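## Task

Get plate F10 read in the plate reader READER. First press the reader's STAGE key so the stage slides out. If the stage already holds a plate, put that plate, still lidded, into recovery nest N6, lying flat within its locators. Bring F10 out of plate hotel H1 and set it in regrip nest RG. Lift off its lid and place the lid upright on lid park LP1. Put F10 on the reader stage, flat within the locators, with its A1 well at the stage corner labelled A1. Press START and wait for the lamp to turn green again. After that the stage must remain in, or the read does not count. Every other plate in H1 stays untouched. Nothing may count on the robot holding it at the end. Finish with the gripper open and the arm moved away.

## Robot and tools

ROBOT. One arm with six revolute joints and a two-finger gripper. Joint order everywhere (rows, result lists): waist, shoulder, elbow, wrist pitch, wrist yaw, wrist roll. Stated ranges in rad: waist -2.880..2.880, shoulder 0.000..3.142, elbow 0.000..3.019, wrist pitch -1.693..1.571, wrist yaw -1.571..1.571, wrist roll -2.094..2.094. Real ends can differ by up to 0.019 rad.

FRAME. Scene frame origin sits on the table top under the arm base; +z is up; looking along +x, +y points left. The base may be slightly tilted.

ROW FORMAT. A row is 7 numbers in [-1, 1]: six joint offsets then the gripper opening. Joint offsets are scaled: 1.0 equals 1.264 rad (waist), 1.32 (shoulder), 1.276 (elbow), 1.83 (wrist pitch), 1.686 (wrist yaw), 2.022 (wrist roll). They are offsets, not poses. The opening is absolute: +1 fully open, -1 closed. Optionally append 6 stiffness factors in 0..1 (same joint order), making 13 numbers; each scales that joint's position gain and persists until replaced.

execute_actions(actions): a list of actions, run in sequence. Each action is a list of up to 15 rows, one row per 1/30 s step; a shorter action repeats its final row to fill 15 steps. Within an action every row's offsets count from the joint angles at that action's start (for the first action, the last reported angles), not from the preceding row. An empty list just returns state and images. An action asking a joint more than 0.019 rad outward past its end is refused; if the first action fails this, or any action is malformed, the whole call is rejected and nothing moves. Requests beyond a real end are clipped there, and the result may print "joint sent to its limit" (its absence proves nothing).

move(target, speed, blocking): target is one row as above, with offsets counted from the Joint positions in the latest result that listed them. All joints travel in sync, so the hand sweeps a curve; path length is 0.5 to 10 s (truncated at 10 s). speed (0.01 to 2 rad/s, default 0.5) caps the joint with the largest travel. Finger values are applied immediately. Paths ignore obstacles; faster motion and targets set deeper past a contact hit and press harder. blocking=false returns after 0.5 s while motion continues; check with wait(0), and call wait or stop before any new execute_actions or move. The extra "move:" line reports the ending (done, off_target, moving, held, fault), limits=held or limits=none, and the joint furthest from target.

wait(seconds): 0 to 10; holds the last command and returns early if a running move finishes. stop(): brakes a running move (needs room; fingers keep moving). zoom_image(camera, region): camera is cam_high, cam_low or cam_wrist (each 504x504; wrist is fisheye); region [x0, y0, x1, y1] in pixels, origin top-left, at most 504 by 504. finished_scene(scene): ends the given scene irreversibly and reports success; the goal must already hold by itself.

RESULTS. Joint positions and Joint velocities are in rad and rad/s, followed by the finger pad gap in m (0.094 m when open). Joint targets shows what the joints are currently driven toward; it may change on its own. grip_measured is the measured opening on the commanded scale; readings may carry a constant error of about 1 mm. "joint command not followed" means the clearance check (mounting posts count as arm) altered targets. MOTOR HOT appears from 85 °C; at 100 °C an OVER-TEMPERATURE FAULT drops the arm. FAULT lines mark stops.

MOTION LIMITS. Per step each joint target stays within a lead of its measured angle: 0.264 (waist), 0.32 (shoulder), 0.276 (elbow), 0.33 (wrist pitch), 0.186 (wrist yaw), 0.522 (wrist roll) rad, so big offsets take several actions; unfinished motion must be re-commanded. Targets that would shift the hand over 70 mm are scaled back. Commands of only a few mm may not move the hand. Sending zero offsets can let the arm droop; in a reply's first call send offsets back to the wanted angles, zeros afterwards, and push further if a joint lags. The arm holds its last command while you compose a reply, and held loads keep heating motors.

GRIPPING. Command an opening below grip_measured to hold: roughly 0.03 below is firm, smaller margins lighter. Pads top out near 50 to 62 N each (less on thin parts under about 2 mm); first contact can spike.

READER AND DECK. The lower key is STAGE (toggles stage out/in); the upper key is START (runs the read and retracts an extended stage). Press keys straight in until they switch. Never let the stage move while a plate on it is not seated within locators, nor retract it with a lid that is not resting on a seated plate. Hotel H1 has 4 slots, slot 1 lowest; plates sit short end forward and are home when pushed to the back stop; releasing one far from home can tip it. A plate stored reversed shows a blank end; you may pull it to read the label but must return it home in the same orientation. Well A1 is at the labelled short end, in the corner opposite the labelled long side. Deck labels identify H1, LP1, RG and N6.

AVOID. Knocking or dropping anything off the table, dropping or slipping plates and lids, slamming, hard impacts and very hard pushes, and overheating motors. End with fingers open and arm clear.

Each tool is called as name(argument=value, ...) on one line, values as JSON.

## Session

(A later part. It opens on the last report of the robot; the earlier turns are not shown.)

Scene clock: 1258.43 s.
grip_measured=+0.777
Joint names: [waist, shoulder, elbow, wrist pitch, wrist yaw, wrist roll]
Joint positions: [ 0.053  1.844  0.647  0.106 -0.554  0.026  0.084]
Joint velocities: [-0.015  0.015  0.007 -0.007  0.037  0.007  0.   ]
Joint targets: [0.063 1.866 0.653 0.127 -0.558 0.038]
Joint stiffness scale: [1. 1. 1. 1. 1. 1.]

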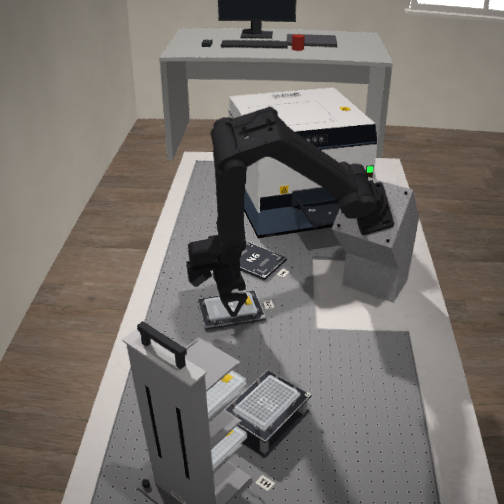

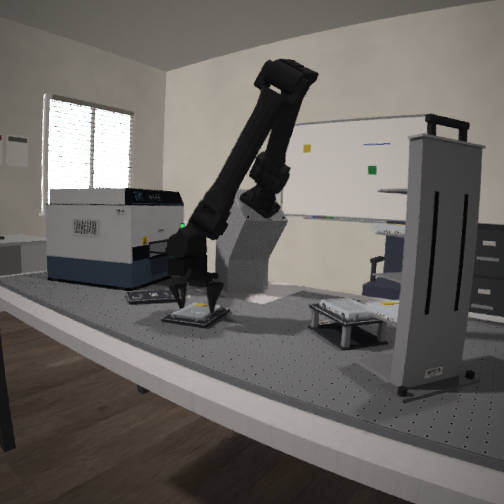

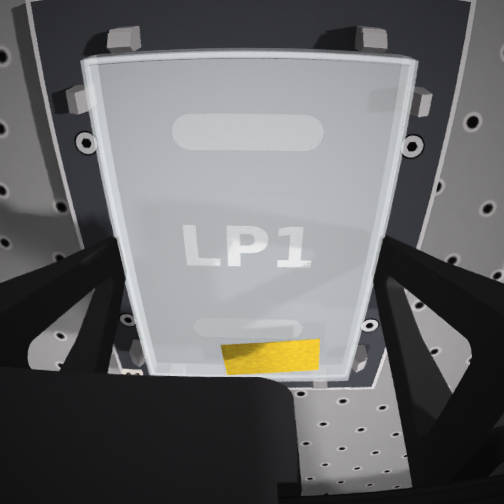

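execute_actions(actions=[[[0.0079,0.0114,0.0031,0.0055,0,0.0054,0.82],[0.0079,0,0.0031,0,0,0.0054,0.92],[0.0079,-0.0136,0.0031,-0.0082,0,0.0054,1],[0.0079,-0.0205,0.0031,-0.0148,0.0042,0.0054,1],[0.0127,-0.0286,0.0031,-0.0209,0.0068,0.0054,1],[0.0177,-0.0401,0.0031,-0.0292,0.0107,0.0056,1],[0.0233,-0.0569,0.0031,-0.0399,0.0160,0.0059,1],[0.0326,-0.0764,0.0031,-0.0516,0.0222,0.0066,1],[0.0456,-0.0989,0.0045,-0.0638,0.0291,0.0074,1],[0.0623,-0.1229,0.0063,-0.0764,0.0366,0.0086,1],[0.0828,-0.1483,0.0086,-0.0889,0.0447,0.0100,1],[0.1070,-0.1766,0.0125,-0.1043,0.0543,0.0116,1],[0.1330,-0.2049,0.0180,-0.1208,0.0647,0.0133,1],[0.1590,-0.2313,0.0248,-0.1370,0.0752,0.0151,1],[0.1850,-0.2557,0.0321,-0.1527,0.0858,0.0169,1]],[[0.0910,-0.0742,0.0303,-0.0564,0.0221,0.0125,1],[0.1167,-0.0946,0.0381,-0.0704,0.0329,0.0142,1],[0.1424,-0.1133,0.0460,-0.0835,0.0438,0.0160,1],[0.1681,-0.1301,0.0540,-0.0957,0.0548,0.0178,1],[0.1938,-0.1452,0.0629,-0.1072,0.0659,0.0195,1],[0.2195,-0.1586,0.0712,-0.1179,0.0770,0.0213,1],[0.2453,-0.1704,0.0794,-0.1279,0.0883,0.0230,1],[0.2710,-0.1806,0.0875,-0.1369,0.0996,0.0248,1],[0.2967,-0.1902,0.0965,-0.1452,0.1111,0.0265,1],[0.3224,-0.1981,0.1045,-0.1528,0.1226,0.0283,1],[0.3481,-0.2041,0.1125,-0.1595,0.1342,0.0300,1],[0.3738,-0.2086,0.1203,-0.1650,0.1459,0.0318,1],[0.3995,-0.2120,0.1286,-0.1694,0.1577,0.0335,1],[0.4252,-0.2140,0.1360,-0.1727,0.1696,0.0353,1],[0.4509,-0.2103,0.1431,-0.1749,0.1816,0.0370,1]],[[0.0767,-0.0011,0.0296,-0.0180,0.0241,0.0124,1],[0.0987,0.0089,0.0352,-0.0180,0.0343,0.0138,1],[0.1183,0.0165,0.0398,-0.0180,0.0435,0.0152,1],[0.1344,0.0213,0.0440,-0.0180,0.0515,0.0163,1],[0.1487,0.0251,0.0476,-0.0180,0.0584,0.0173,1],[0.1604,0.0296,0.0509,-0.0180,0.0639,0.0181,1],[0.1690,0.0343,0.0535,-0.0180,0.0683,0.0187,1],[0.1744,0.0387,0.0557,-0.0180,0.0714,0.0191,1],[0.1776,0.0425,0.0574,-0.0180,0.0733,0.0194,1],[0.1782,0.0453,0.0582,-0.0180,0.0737,0.0194,1],[0.1782,0.0470,0.0585,-0.0180,0.0737,0.0194,1],[0.1782,0.0478,0.0588,-0.0180,0.0737,0.0194,1]]])

Scene clock: 1351.03 s.
grip_measured=+1.000
Joint names: [waist, shoulder, elbow, wrist pitch, wrist yaw, wrist roll]
Joint positions: [ 0.934  1.373  0.868 -0.404 -0.019  0.116  0.094]
Joint velocities: [-0.015  0.063 -0.007 -0.012 -0.037  0.037  0.   ]
Joint targets: [0.928 1.401 0.885 -0.423 -0.014 0.129]
Joint stiffness scale: [1. 1. 1. 1. 1. 1.]

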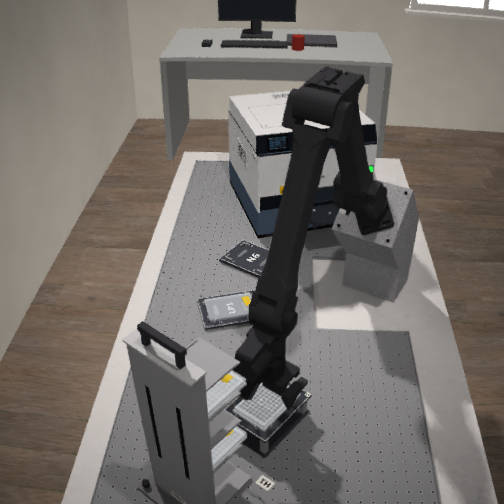

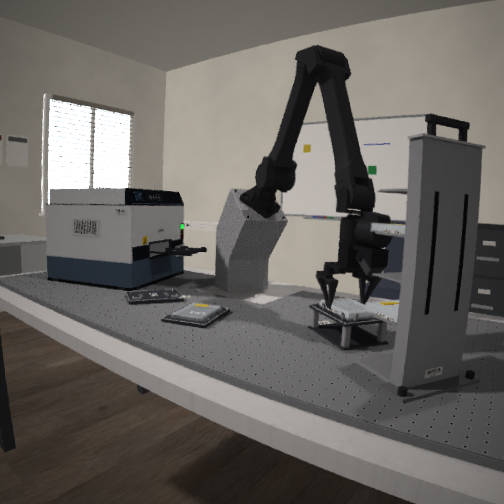

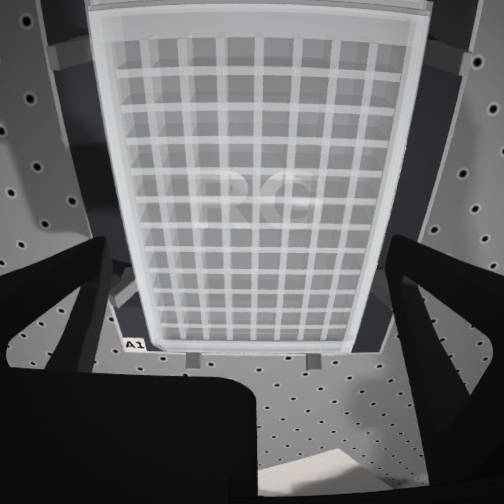

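wait(seconds=0)

zoom_image(camera="cam_low", region=[150, 280, 250, 340])

zoom_image(camera="cam_wrist", region=[100, 220, 410, 380])

Scene clock: 1359.17 s.
grip_measured=+1.000
Joint names: [waist, shoulder, elbow, wrist pitch, wrist yaw, wrist roll]
Joint positions: [ 0.934  1.376  0.868 -0.405 -0.019  0.119  0.094]
Joint velocities: [-0.005  0.005 -0.017 -0.017 -0.037 -0.066  0.   ]
Joint targets: [0.928 1.401 0.885 -0.423 -0.014 0.129]
Joint stiffness scale: [1. 1. 1. 1. 1. 1.]

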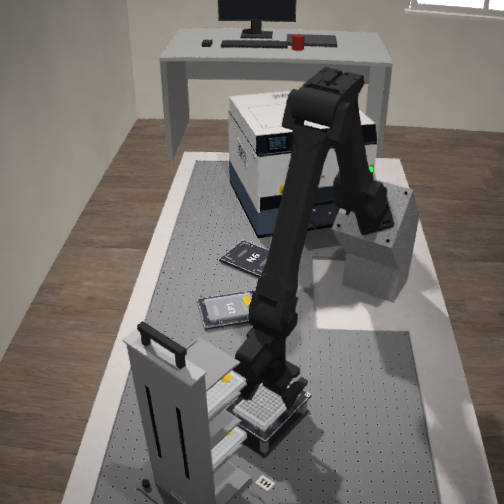

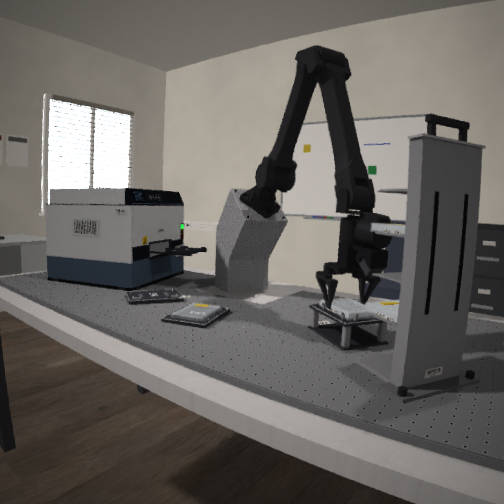

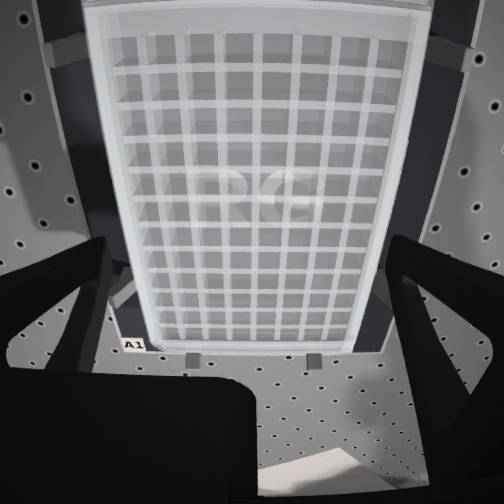

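Region (150, 280, 250, 340) of cam_low's 504x504 image, scaled by 5.040, with more detail than that image has; it fills the top 302 rows of this view, and the rest is white.

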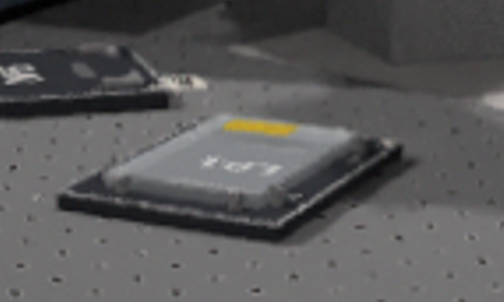

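Region (100, 220, 410, 380) of cam_wrist's 504x504 image, scaled by 1.626, with more detail than that image has; it fills the top 260 rows of this view, and the rest is white.

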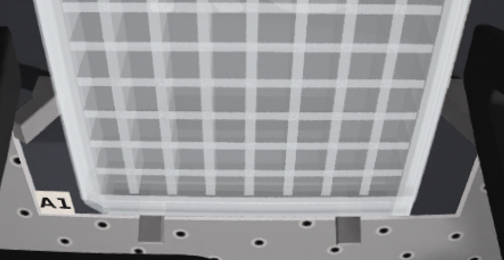

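execute_actions(actions=[])

Scene clock: 1383.50 s.
grip_measured=+1.000
Joint names: [waist, shoulder, elbow, wrist pitch, wrist yaw, wrist roll]
Joint positions: [ 0.934  1.376  0.868 -0.405 -0.019  0.119  0.094]
Joint velocities: [-0.015  0.005  0.012 -0.002 -0.022  0.037  0.   ]
Joint targets: [0.928 1.401 0.885 -0.423 -0.014 0.130]
Joint stiffness scale: [1. 1. 1. 1. 1. 1.]

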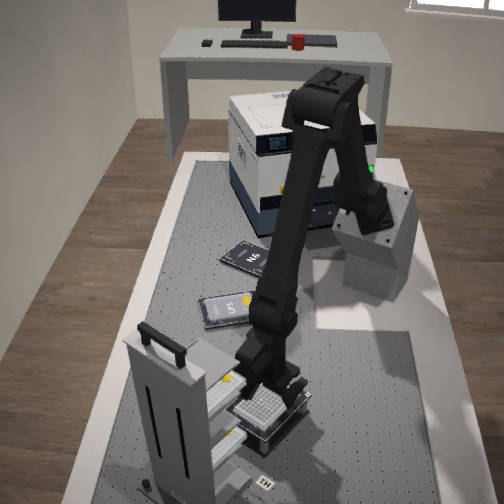

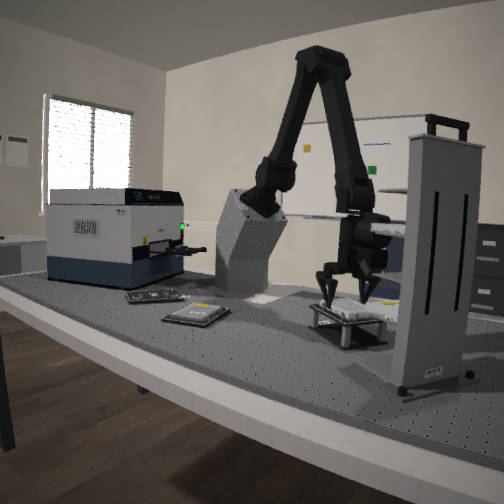

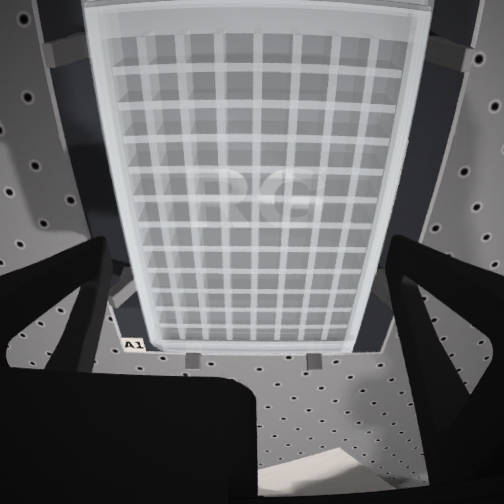

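execute_actions(actions=[[[-0.0080,0.0189,0.0140,0.0000,0.0000,0.0035,1],[-0.0100,0.0189,0.0150,0.0090,-0.0020,0.0035,1],[-0.0115,0.0189,0.0162,0.0140,-0.0032,0.0035,1],[-0.0130,0.0195,0.0176,0.0185,-0.0040,0.0035,1],[-0.0143,0.0205,0.0190,0.0228,-0.0047,0.0035,1],[-0.0154,0.0220,0.0204,0.0268,-0.0053,0.0035,1],[-0.0162,0.0240,0.0216,0.0302,-0.0057,0.0035,1],[-0.0166,0.0262,0.0226,0.0328,-0.0059,0.0035,1],[-0.0166,0.0284,0.0232,0.0343,-0.0059,0.0035,0.98],[-0.0166,0.0303,0.0234,0.0349,-0.0059,0.0035,0.96],[-0.0166,0.0317,0.0234,0.0349,-0.0059,0.0035,0.94],[-0.0166,0.0325,0.0234,0.0349,-0.0059,0.0035,0.92],[-0.0166,0.0328,0.0234,0.0349,-0.0059,0.0035,0.90]]])

Scene clock: 1404.90 s.
grip_measured=+0.902
Joint names: [waist, shoulder, elbow, wrist pitch, wrist yaw, wrist roll]
Joint positions: [ 0.923  1.386  0.879 -0.361 -0.024  0.119  0.089]
Joint velocities: [ 0.005  0.034  0.007 -0.017  0.007  0.066 -0.001]
Joint targets: [0.913 1.419 0.898 -0.341 -0.029 0.126]
Joint stiffness scale: [1. 1. 1. 1. 1. 1.]

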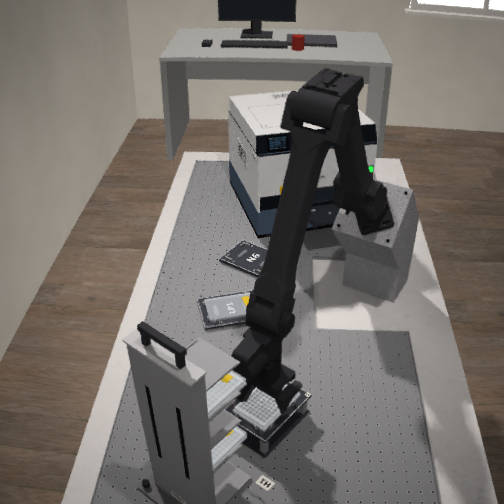

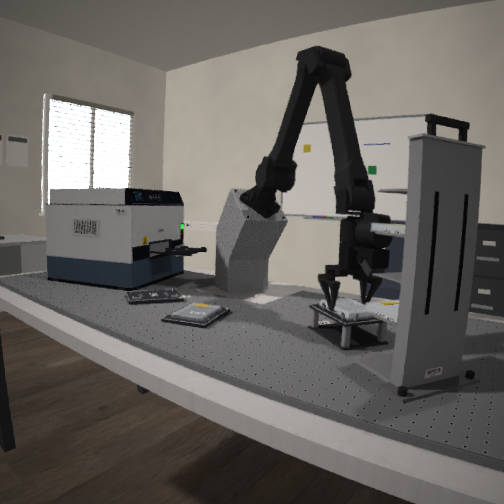

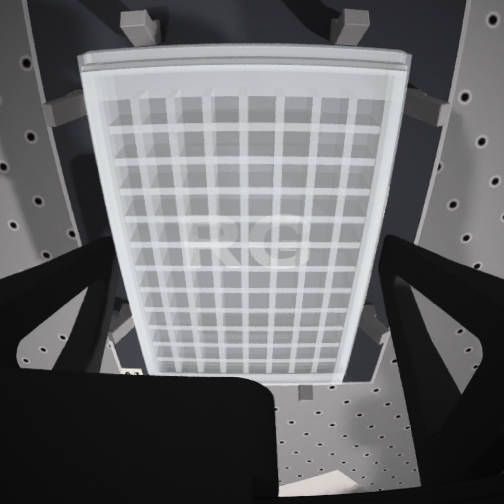

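wait(seconds=0)

Scene clock: 1406.03 s.
grip_measured=+0.902
Joint names: [waist, shoulder, elbow, wrist pitch, wrist yaw, wrist roll]
Joint positions: [ 0.923  1.389  0.879 -0.361 -0.024  0.119  0.089]
Joint velocities: [ 0.005  0.005 -0.012 -0.012  0.022 -0.022 -0.001]
Joint targets: [0.913 1.419 0.898 -0.341 -0.029 0.126]
Joint stiffness scale: [1. 1. 1. 1. 1. 1.]

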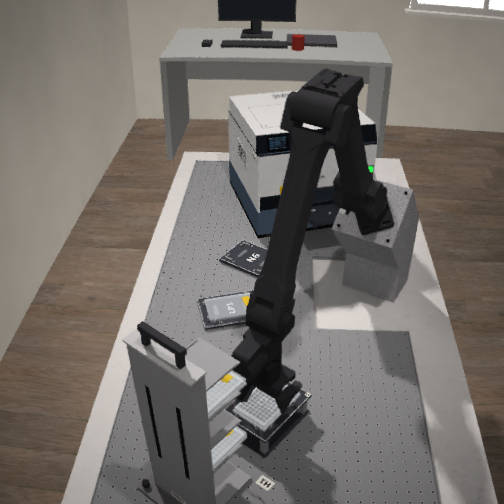

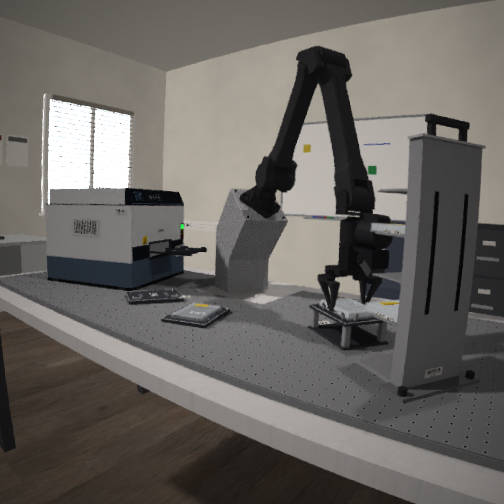

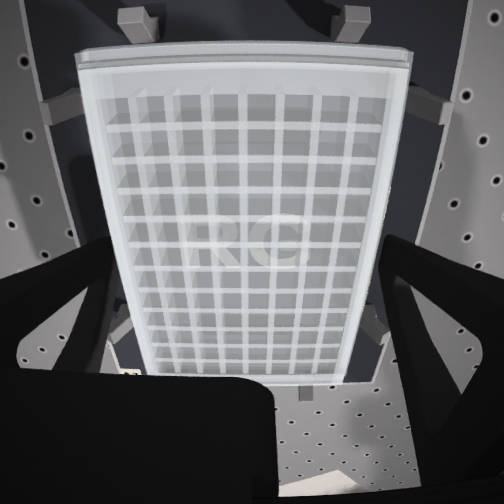

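zoom_image(camera="cam_wrist", region=[70, 200, 170, 300])

zoom_image(camera="cam_wrist", region=[330, 200, 430, 300])

zoom_image(camera="cam_wrist", region=[40, 20, 140, 120])

zoom_image(camera="cam_wrist", region=[360, 20, 460, 120])

Region (70, 200, 170, 300) of cam_wrist's 504x504 image, scaled by 5.040, with more detail than that image has.

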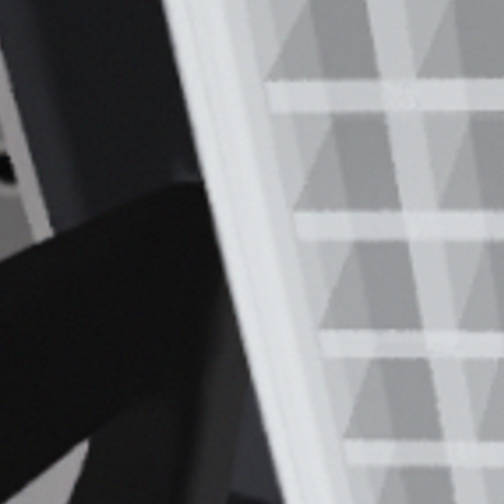

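Region (330, 200, 430, 300) of cam_wrist's 504x504 image, scaled by 5.040, with more detail than that image has.

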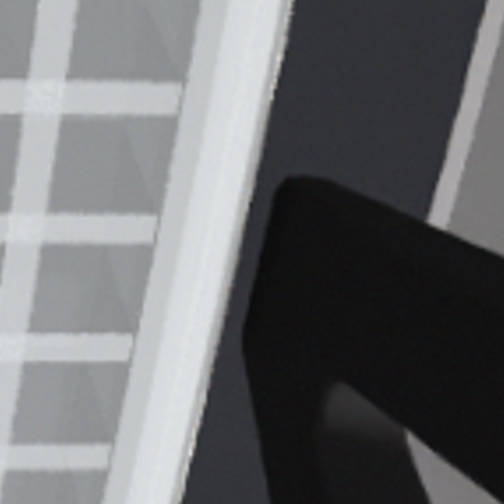

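Region (40, 20, 140, 120) of cam_wrist's 504x504 image, scaled by 5.040, with more detail than that image has.

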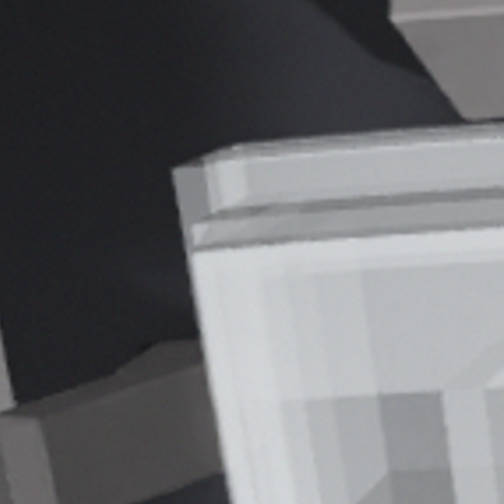

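Region (360, 20, 460, 120) of cam_wrist's 504x504 image, scaled by 5.040, with more detail than that image has.

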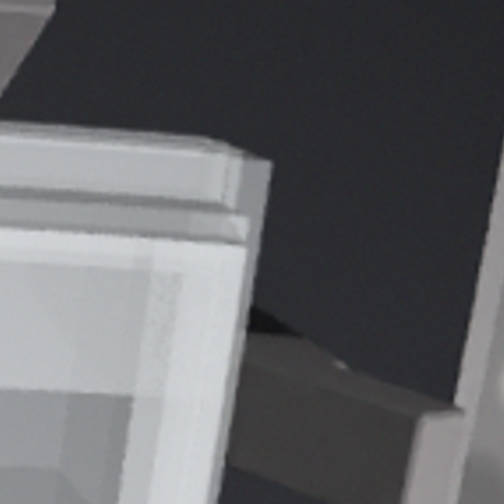

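execute_actions(actions=[[[0.0000,0.0245,0.0156,0.0114,-0.0015,0.0020,0.90],[0.0060,0.0258,0.0164,0.0120,-0.0012,0.0015,0.90],[0.0090,0.0266,0.0170,0.0124,-0.0012,0.0015,0.90],[0.0103,0.0269,0.0172,0.0126,-0.0012,0.0015,0.90],[0.0107,0.0269,0.0172,0.0126,-0.0012,0.0015,0.89],[0.0107,0.0269,0.0172,0.0126,-0.0012,0.0015,0.875],[0.0107,0.0269,0.0172,0.0126,-0.0012,0.0015,0.855],[0.0107,0.0269,0.0172,0.0126,-0.0012,0.0015,0.835],[0.0107,0.0269,0.0172,0.0126,-0.0012,0.0015,0.815],[0.0107,0.0269,0.0172,0.0126,-0.0012,0.0015,0.80],[0.0107,0.0269,0.0172,0.0126,-0.0012,0.0015,0.785],[0.0107,0.0269,0.0172,0.0126,-0.0012,0.0015,0.775],[0.0107,0.0269,0.0172,0.0126,-0.0012,0.0015,0.765],[0.0107,0.0269,0.0172,0.0126,-0.0012,0.0015,0.755],[0.0107,0.0269,0.0172,0.0126,-0.0012,0.0015,0.75]]])

Scene clock: 1433.33 s.
grip_measured=+0.771
Joint names: [waist, shoulder, elbow, wrist pitch, wrist yaw, wrist roll]
Joint positions: [ 0.925  1.392  0.879 -0.358 -0.024  0.119  0.083]
Joint velocities: [-0.015 -0.005  0.007 -0.012  0.022  0.037 -0.002]
Joint targets: [0.936 1.424 0.901 -0.338 -0.026 0.122]
Joint stiffness scale: [1. 1. 1. 1. 1. 1.]

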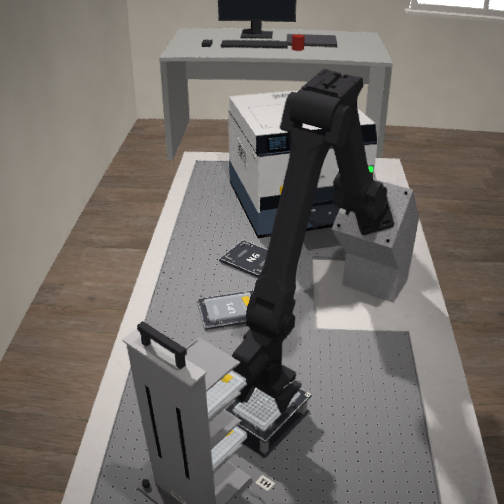

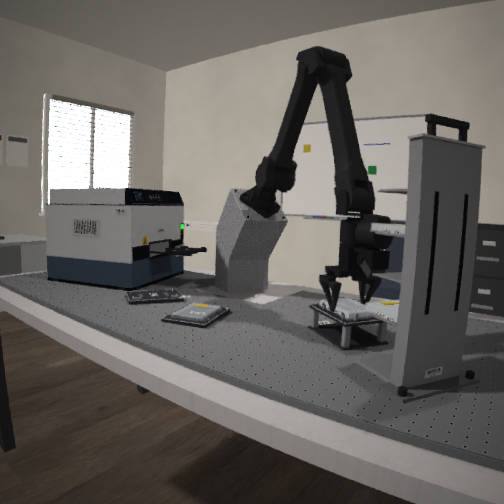

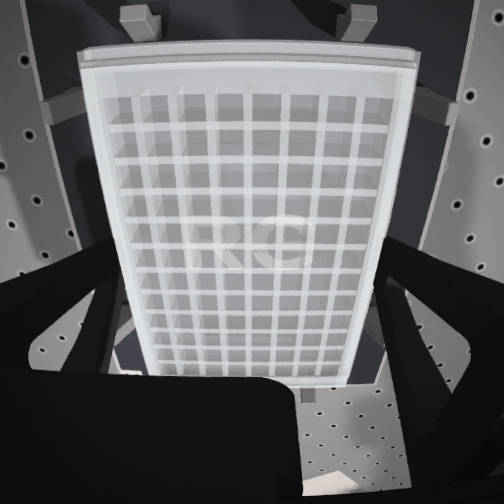

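wait(seconds=0)

zoom_image(camera="cam_wrist", region=[40, 20, 140, 120])

zoom_image(camera="cam_wrist", region=[360, 20, 460, 120])

Scene clock: 1436.40 s.
grip_measured=+0.770
Joint names: [waist, shoulder, elbow, wrist pitch, wrist yaw, wrist roll]
Joint positions: [ 0.925  1.392  0.879 -0.358 -0.024  0.119  0.083]
Joint velocities: [-0.015 -0.015 -0.012 -0.007  0.007  0.022 -0.   ]
Joint targets: [0.936 1.424 0.901 -0.338 -0.026 0.122]
Joint stiffness scale: [1. 1. 1. 1. 1. 1.]

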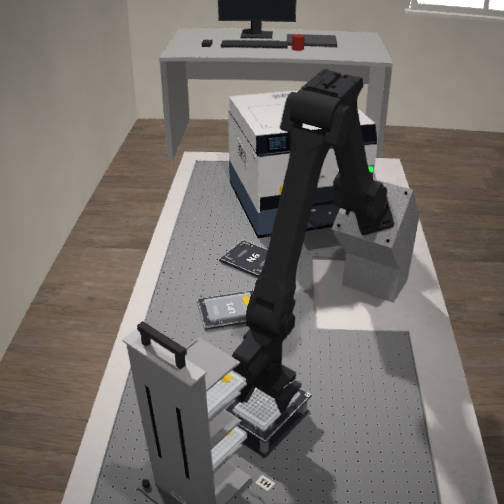

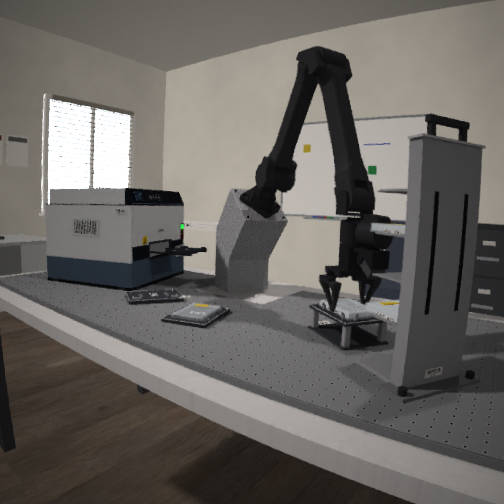

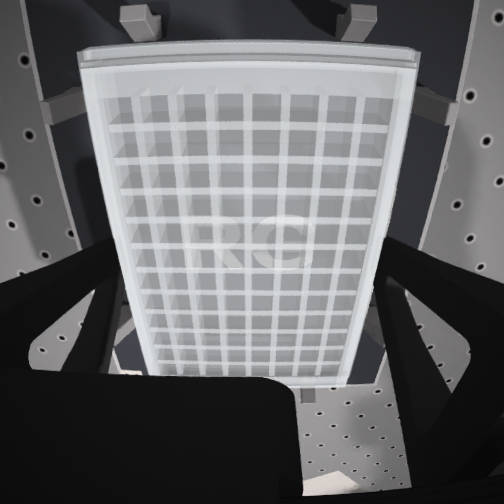

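Region (40, 20, 140, 120) of cam_wrist's 504x504 image, scaled by 5.040, with more detail than that image has.

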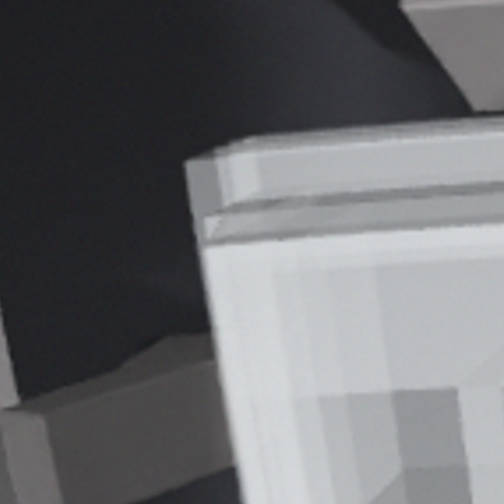

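Region (360, 20, 460, 120) of cam_wrist's 504x504 image, scaled by 5.040, with more detail than that image has.

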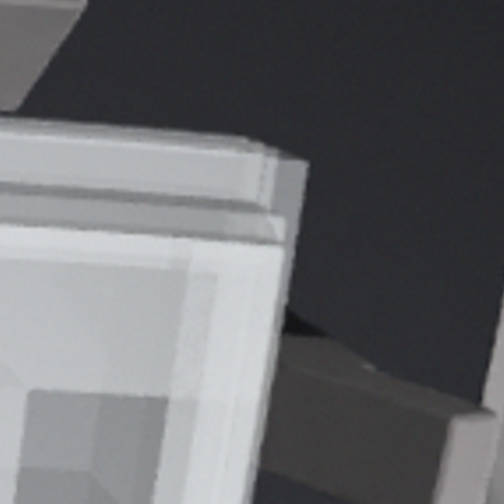

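execute_actions(actions=[[[0.004,0.0038,0.0063,0,-0.0012,0.0015,0.74],[0,-0.0121,-0.0031,-0.0097,-0.0012,0.0015,0.74],[0,-0.0208,-0.0072,-0.0144,-0.0012,0.0015,0.74],[0,-0.0268,-0.0082,-0.0180,-0.0012,0.0015,0.74],[0,-0.0342,-0.0094,-0.0225,-0.0012,0.0015,0.74],[0,-0.0423,-0.0107,-0.0274,-0.0012,0.0015,0.74],[-0.003,-0.0502,-0.0121,-0.0322,-0.0012,0.0015,0.74],[-0.006,-0.0577,-0.0132,-0.0367,-0.0012,0.0015,0.74],[-0.0088,-0.0637,-0.0143,-0.0403,-0.0020,0.0015,0.74],[-0.0099,-0.0678,-0.0151,-0.0428,-0.0030,0.0015,0.74],[-0.0125,-0.0693,-0.0158,-0.0438,-0.0034,0.0030,0.74],[-0.0176,-0.0697,-0.0166,-0.0438,-0.0045,0.0045,0.74],[-0.0258,-0.0697,-0.0179,-0.0438,-0.0067,0.0056,0.74],[-0.0374,-0.0697,-0.0197,-0.0438,-0.0103,0.0066,0.74],[-0.0528,-0.0697,-0.0221,-0.0438,-0.0155,0.0094,0.74]],
[[-0.0575,-0.0102,-0.0132,-0.008,-0.0144,0.0146,0.74],[-0.0805,-0.0033,-0.0168,-0.005,-0.0233,0.0225,0.74],[-0.1071,0.0038,-0.0209,-0.002,-0.0340,0.0334,0.74],[-0.1366,0.0105,-0.0255,0,-0.0463,0.0470,0.74],[-0.1686,0.0163,-0.0305,0,-0.0601,0.0630,0.74],[-0.2023,0.0211,-0.0357,0,-0.0751,0.0807,0.74],[-0.2368,0.0236,-0.0411,0,-0.0908,0.0994,0.74],[-0.2714,0.0266,-0.0465,0,-0.1069,0.1182,0.74],[-0.3061,0.0302,-0.0519,0,-0.1229,0.1369,0.74],[-0.3408,0.0343,-0.0573,0,-0.1388,0.1557,0.74],[-0.3754,0.0391,-0.0627,0,-0.1545,0.1745,0.74],[-0.4101,0.0444,-0.0681,0,-0.1699,0.1933,0.74],[-0.4447,0.0503,-0.0735,0,-0.1852,0.2121,0.74],[-0.4794,0.0567,-0.0788,0,-0.2002,0.2309,0.74],[-0.5141,0.0638,-0.0842,0,-0.2148,0.2497,0.74]],
[[-0.1127,0.0393,-0.0213,0,-0.0289,0.0806,0.74],[-0.1473,0.0475,-0.0266,0,-0.0429,0.0994,0.74],[-0.1820,0.0560,-0.0320,0,-0.0565,0.1182,0.74],[-0.2167,0.0652,-0.0373,0,-0.0697,0.1369,0.74],[-0.2513,0.0751,-0.0426,0,-0.0824,0.1557,0.74],[-0.2860,0.0855,-0.0478,0,-0.0946,0.1745,0.74],[-0.3206,0.0964,-0.0530,0,-0.1063,0.1933,0.74],[-0.3553,0.1080,-0.0582,0,-0.1174,0.2121,0.74],[-0.3900,0.1202,-0.0632,0,-0.1279,0.2309,0.74],[-0.4246,0.1330,-0.0683,0,-0.1379,0.2497,0.74],[-0.4593,0.1464,-0.0733,0,-0.1472,0.2684,0.74],[-0.4940,0.1605,-0.0781,0,-0.1556,0.2872,0.74],[-0.5286,0.1751,-0.0828,0,-0.1633,0.3060,0.74],[-0.5633,0.1903,-0.0874,0,-0.1704,0.3248,0.74],[-0.5979,0.2063,-0.0918,0,-0.1766,0.3436,0.74]],
[[-0.1127,0.0641,-0.0190,-0.002,-0.0131,0.0806,0.74],[-0.1473,0.0812,-0.0233,-0.005,-0.0176,0.0994,0.74],[-0.1820,0.0990,-0.0274,-0.008,-0.0211,0.1182,0.74],[-0.2167,0.1175,-0.0310,-0.011,-0.0236,0.1368,0.74],[-0.2513,0.1367,-0.0343,-0.013,-0.0253,0.1545,0.74],[-0.2860,0.1567,-0.0374,-0.0148,-0.0242,0.1705,0.74],[-0.3206,0.1773,-0.0400,-0.0160,-0.0216,0.1842,0.74],[-0.3553,0.1988,-0.0423,-0.0164,-0.0186,0.1950,0.74],[-0.3900,0.2211,-0.0440,-0.0164,-0.0164,0.2030,0.74],[-0.4246,0.2441,-0.0455,-0.0164,-0.0134,0.2081,0.74],[-0.4593,0.2680,-0.0462,-0.0164,-0.0094,0.2109,0.74],[-0.4940,0.2927,-0.0433,-0.0150,-0.0046,0.2119,0.74],[-0.5286,0.3184,-0.0389,-0.0130,0.0012,0.2121,0.74],[-0.5633,0.3448,-0.0346,-0.0105,0.0078,0.2121,0.74],[-0.5979,0.3723,-0.0303,-0.0080,0.0151,0.2121,0.74]],
[[-0.1125,0.0944,0.0113,0,0.0171,0.004,0.74],[-0.1462,0.1229,0.0149,0,0.0260,0.004,0.74],[-0.1782,0.1508,0.0193,0,0.0353,0.004,0.74],[-0.2077,0.1773,0.0241,0,0.0449,0.004,0.74],[-0.2340,0.2017,0.0292,0,0.0542,0.004,0.74],[-0.2566,0.2233,0.0342,0,0.0630,0.004,0.74],[-0.2755,0.2416,0.0389,0,0.0710,0.004,0.74],[-0.2904,0.2564,0.0429,0,0.0779,0.004,0.74],[-0.3015,0.2675,0.0462,0,0.0836,0.004,0.74],[-0.3092,0.2752,0.0486,0,0.0880,0.004,0.74],[-0.3139,0.2798,0.0501,0,0.0913,0.004,0.74],[-0.3163,0.2820,0.0509,0,0.0934,0.004,0.74],[-0.3170,0.2827,0.0512,0,0.0945,0.004,0.74],[-0.3170,0.2827,0.0513,0,0.0950,0.004,0.74],[-0.3170,0.2827,0.0513,0,0.0951,0.004,0.74]]])

Scene clock: 1558.90 s.
grip_measured=+0.769
Joint names: [waist, shoulder, elbow, wrist pitch, wrist yaw, wrist roll]
Joint positions: [-1.42   2.349  0.668 -0.426 -0.496  1.379  0.083]
Joint velocities: [-0.015 -0.005  0.037 -0.002 -0.066  0.037 -0.001]
Joint targets: [-1.416 2.352 0.701 -0.426 -0.492 1.386]
Joint stiffness scale: [1. 1. 1. 1. 1. 1.]

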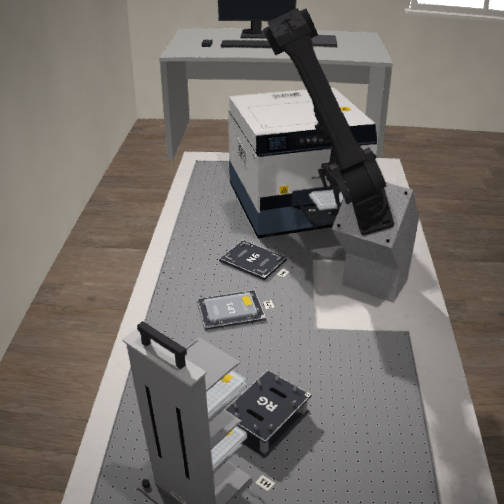

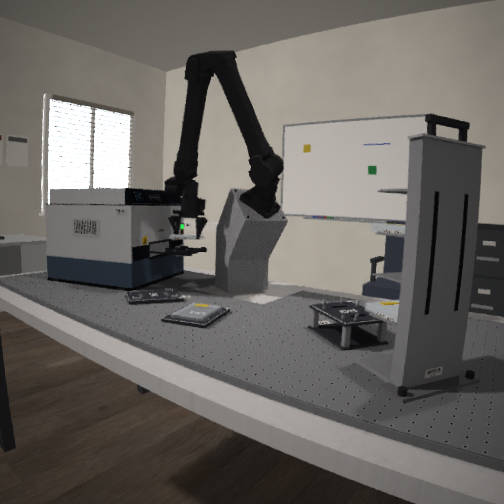

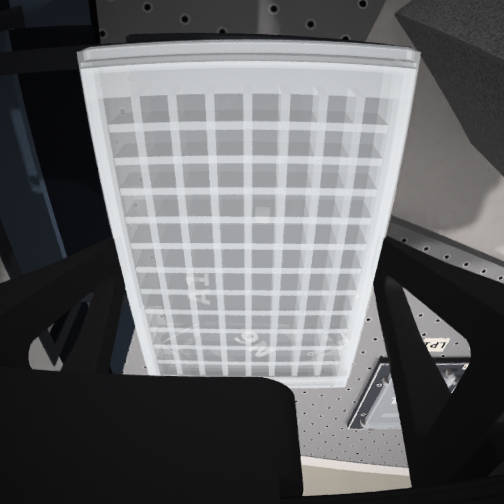

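wait(seconds=0)

Scene clock: 1562.00 s.
grip_measured=+0.769
Joint names: [waist, shoulder, elbow, wrist pitch, wrist yaw, wrist roll]
Joint positions: [-1.42   2.349  0.678 -0.426 -0.496  1.379  0.083]
Joint velocities: [-0.005 -0.005 -0.007  0.002 -0.022 -0.007 -0.001]
Joint targets: [-1.416 2.352 0.701 -0.426 -0.492 1.386]
Joint stiffness scale: [1. 1. 1. 1. 1. 1.]

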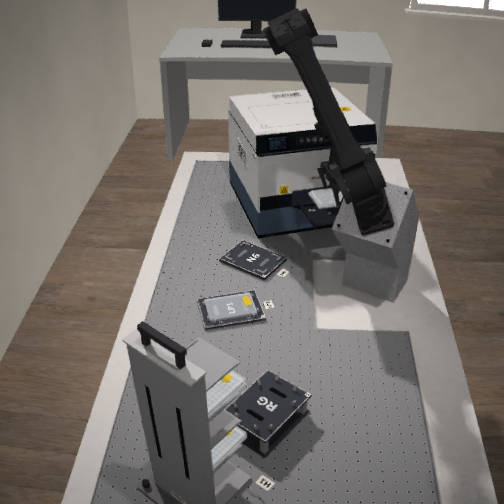

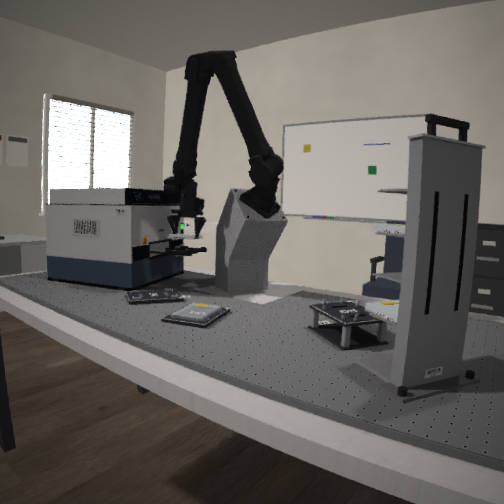

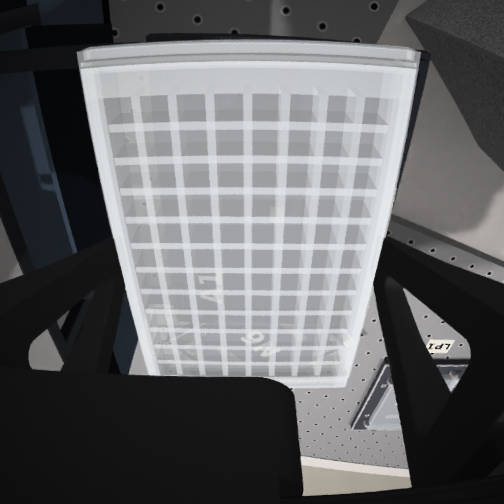

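zoom_image(camera="cam_wrist", region=[200, 150, 350, 300])

zoom_image(camera="cam_wrist", region=[252, 0, 504, 252])

zoom_image(camera="cam_wrist", region=[0, 0, 252, 252])

Region (200, 150, 350, 300) of cam_wrist's 504x504 image, scaled by 3.360, with more detail than that image has.

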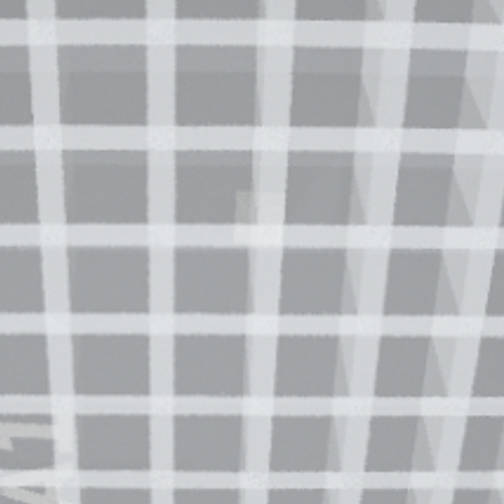

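Region (252, 0, 504, 252) of cam_wrist's 504x504 image, scaled by 2.000, with more detail than that image has.

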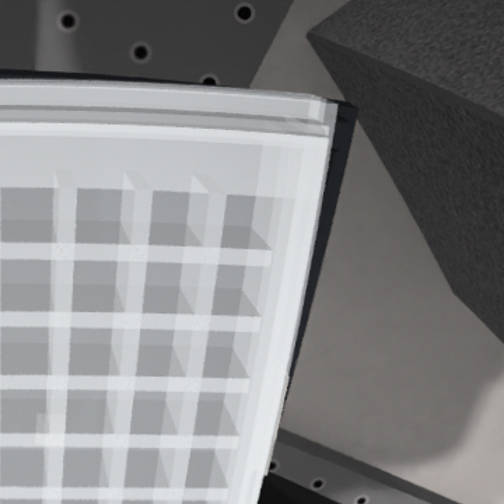

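Region (0, 0, 252, 252) of cam_wrist's 504x504 image, scaled by 2.000, with more detail than that image has.

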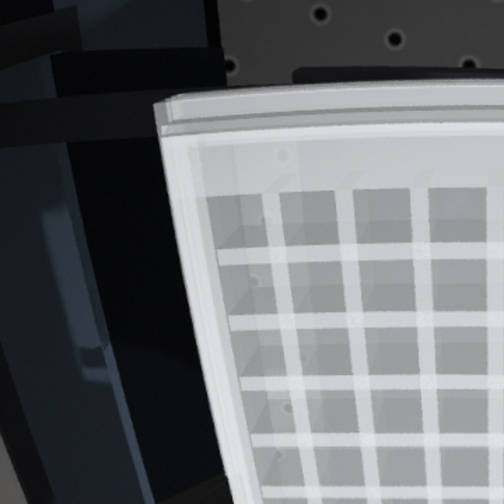

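zoom_image(camera="cam_wrist", region=[125, 15, 185, 75])

zoom_image(camera="cam_wrist", region=[390, 30, 450, 90])

Region (125, 15, 185, 75) of cam_wrist's 504x504 image, scaled by 8.400, with more detail than that image has.

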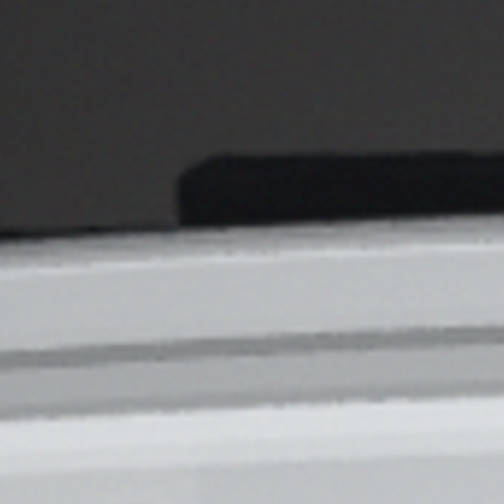

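Region (390, 30, 450, 90) of cam_wrist's 504x504 image, scaled by 8.400, with more detail than that image has.

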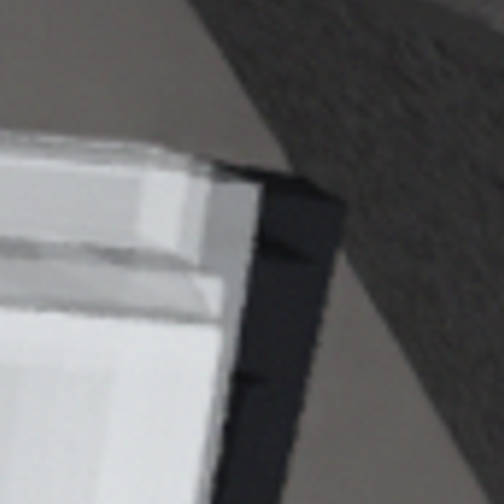

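zoom_image(camera="cam_low", region=[150, 205, 220, 275])

zoom_image(camera="cam_high", region=[280, 160, 360, 240])

Region (150, 205, 220, 275) of cam_low's 504x504 image, scaled by 7.200, with more detail than that image has.

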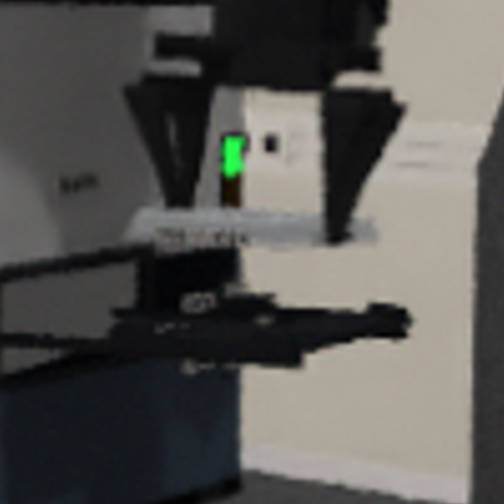

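Region (280, 160, 360, 240) of cam_high's 504x504 image, scaled by 6.300, with more detail than that image has.

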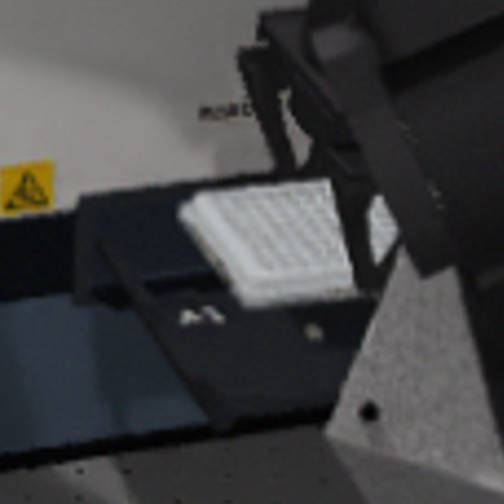

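execute_actions(actions=[[[0.0090,0.0060,0.0070,0.0070,-0.0010,0.0075,0.74],[0.0168,0.0099,-0.0030,0.0156,-0.0041,0.0132,0.74],[0.0249,0.0125,-0.0066,0.0208,-0.0053,0.0216,0.74],[0.0351,0.0158,-0.0094,0.0273,-0.0068,0.0317,0.74],[0.0466,0.0195,-0.0126,0.0346,-0.0085,0.0428,0.74],[0.0588,0.0234,-0.0159,0.0424,-0.0103,0.0538,0.74],[0.0710,0.0273,-0.0193,0.0502,-0.0121,0.0640,0.74],[0.0825,0.0310,-0.0225,0.0576,-0.0138,0.0724,0.74],[0.0927,0.0342,-0.0253,0.0640,-0.0153,0.0780,0.74],[0.1008,0.0368,-0.0275,0.0692,-0.0165,0.0801,0.74],[0.1061,0.0385,-0.0290,0.0726,-0.0173,0.0801,0.74],[0.1081,0.0392,-0.0295,0.0739,-0.0176,0.0801,0.74]]])

Scene clock: 1631.70 s.
grip_measured=+0.769
Joint names: [waist, shoulder, elbow, wrist pitch, wrist yaw, wrist roll]
Joint positions: [-1.287  2.38   0.645 -0.314 -0.522  1.514  0.083]
Joint velocities: [-0.005  0.044 -0.022  0.002 -0.051  0.066 -0.001]
Joint targets: [-1.284 2.401 0.641 -0.290 -0.526 1.541]
Joint stiffness scale: [1. 1. 1. 1. 1. 1.]

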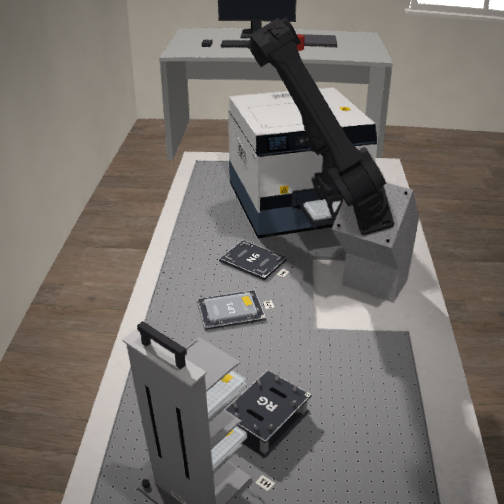

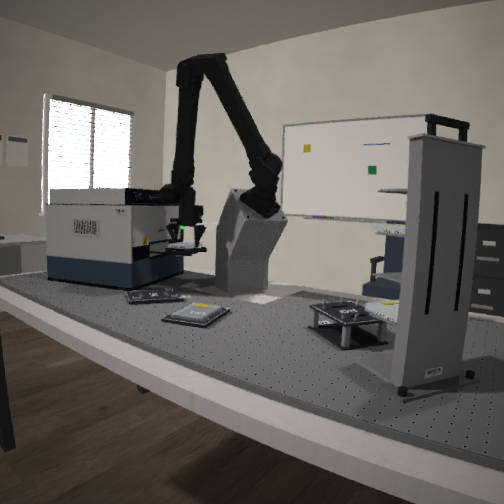

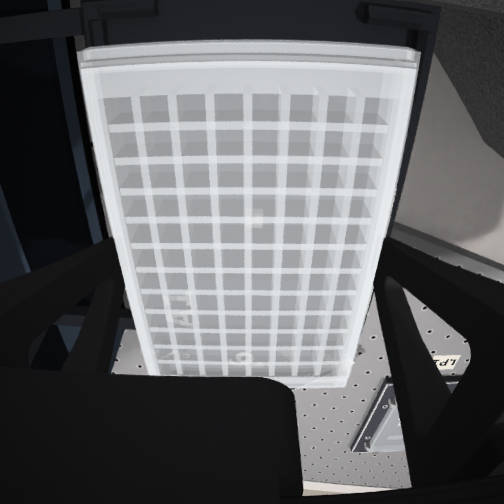

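wait(seconds=0)

zoom_image(camera="cam_wrist", region=[60, 0, 180, 80])

zoom_image(camera="cam_wrist", region=[335, 0, 455, 80])

zoom_image(camera="cam_wrist", region=[220, 185, 290, 255])

Scene clock: 1634.93 s.
grip_measured=+0.769
Joint names: [waist, shoulder, elbow, wrist pitch, wrist yaw, wrist roll]
Joint positions: [-1.287  2.382  0.644 -0.31  -0.522  1.53   0.083]
Joint velocities: [-0.015  0.005  0.012  0.012 -0.007  0.037 -0.002]
Joint targets: [-1.284 2.401 0.641 -0.290 -0.526 1.541]
Joint stiffness scale: [1. 1. 1. 1. 1. 1.]

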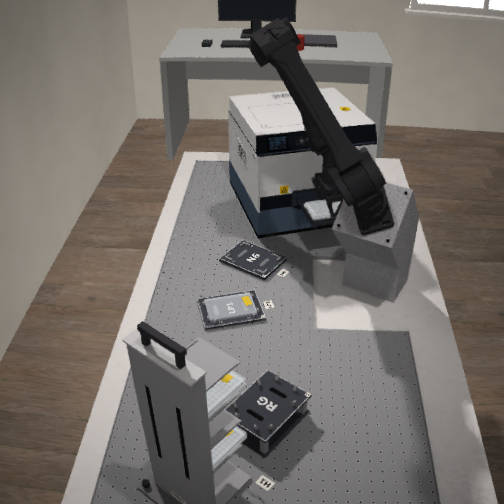

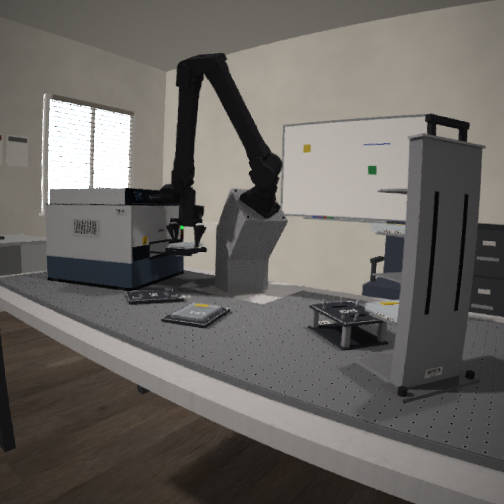

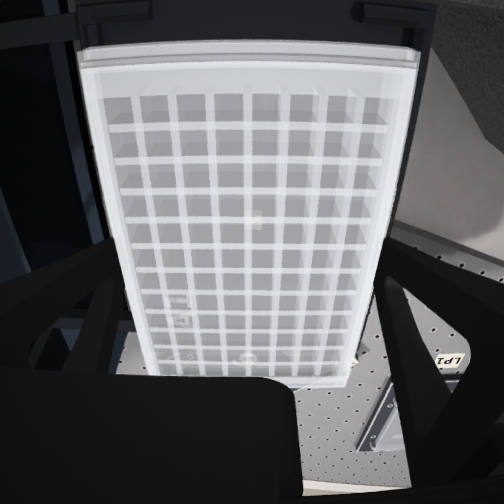

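Region (60, 0, 180, 80) of cam_wrist's 504x504 image, scaled by 4.200, with more detail than that image has.

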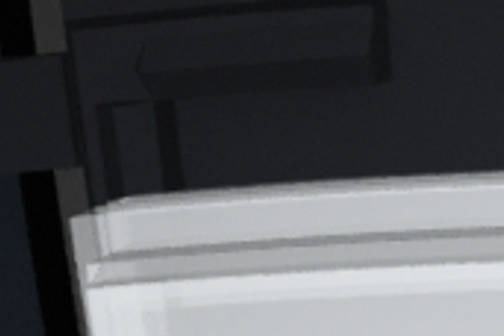

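Region (335, 0, 455, 80) of cam_wrist's 504x504 image, scaled by 4.200, with more detail than that image has.

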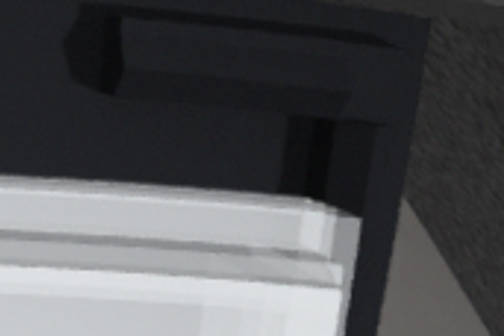

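Region (220, 185, 290, 255) of cam_wrist's 504x504 image, scaled by 7.200, with more detail than that image has.

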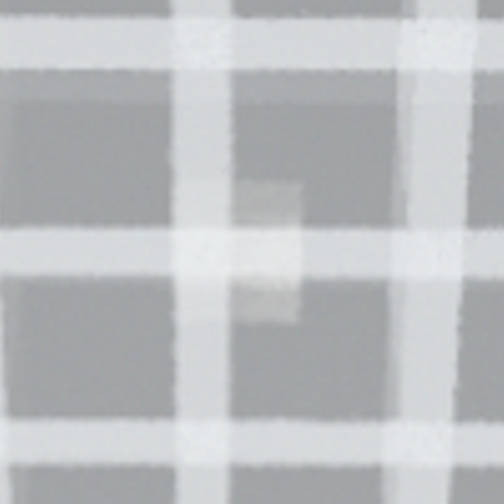

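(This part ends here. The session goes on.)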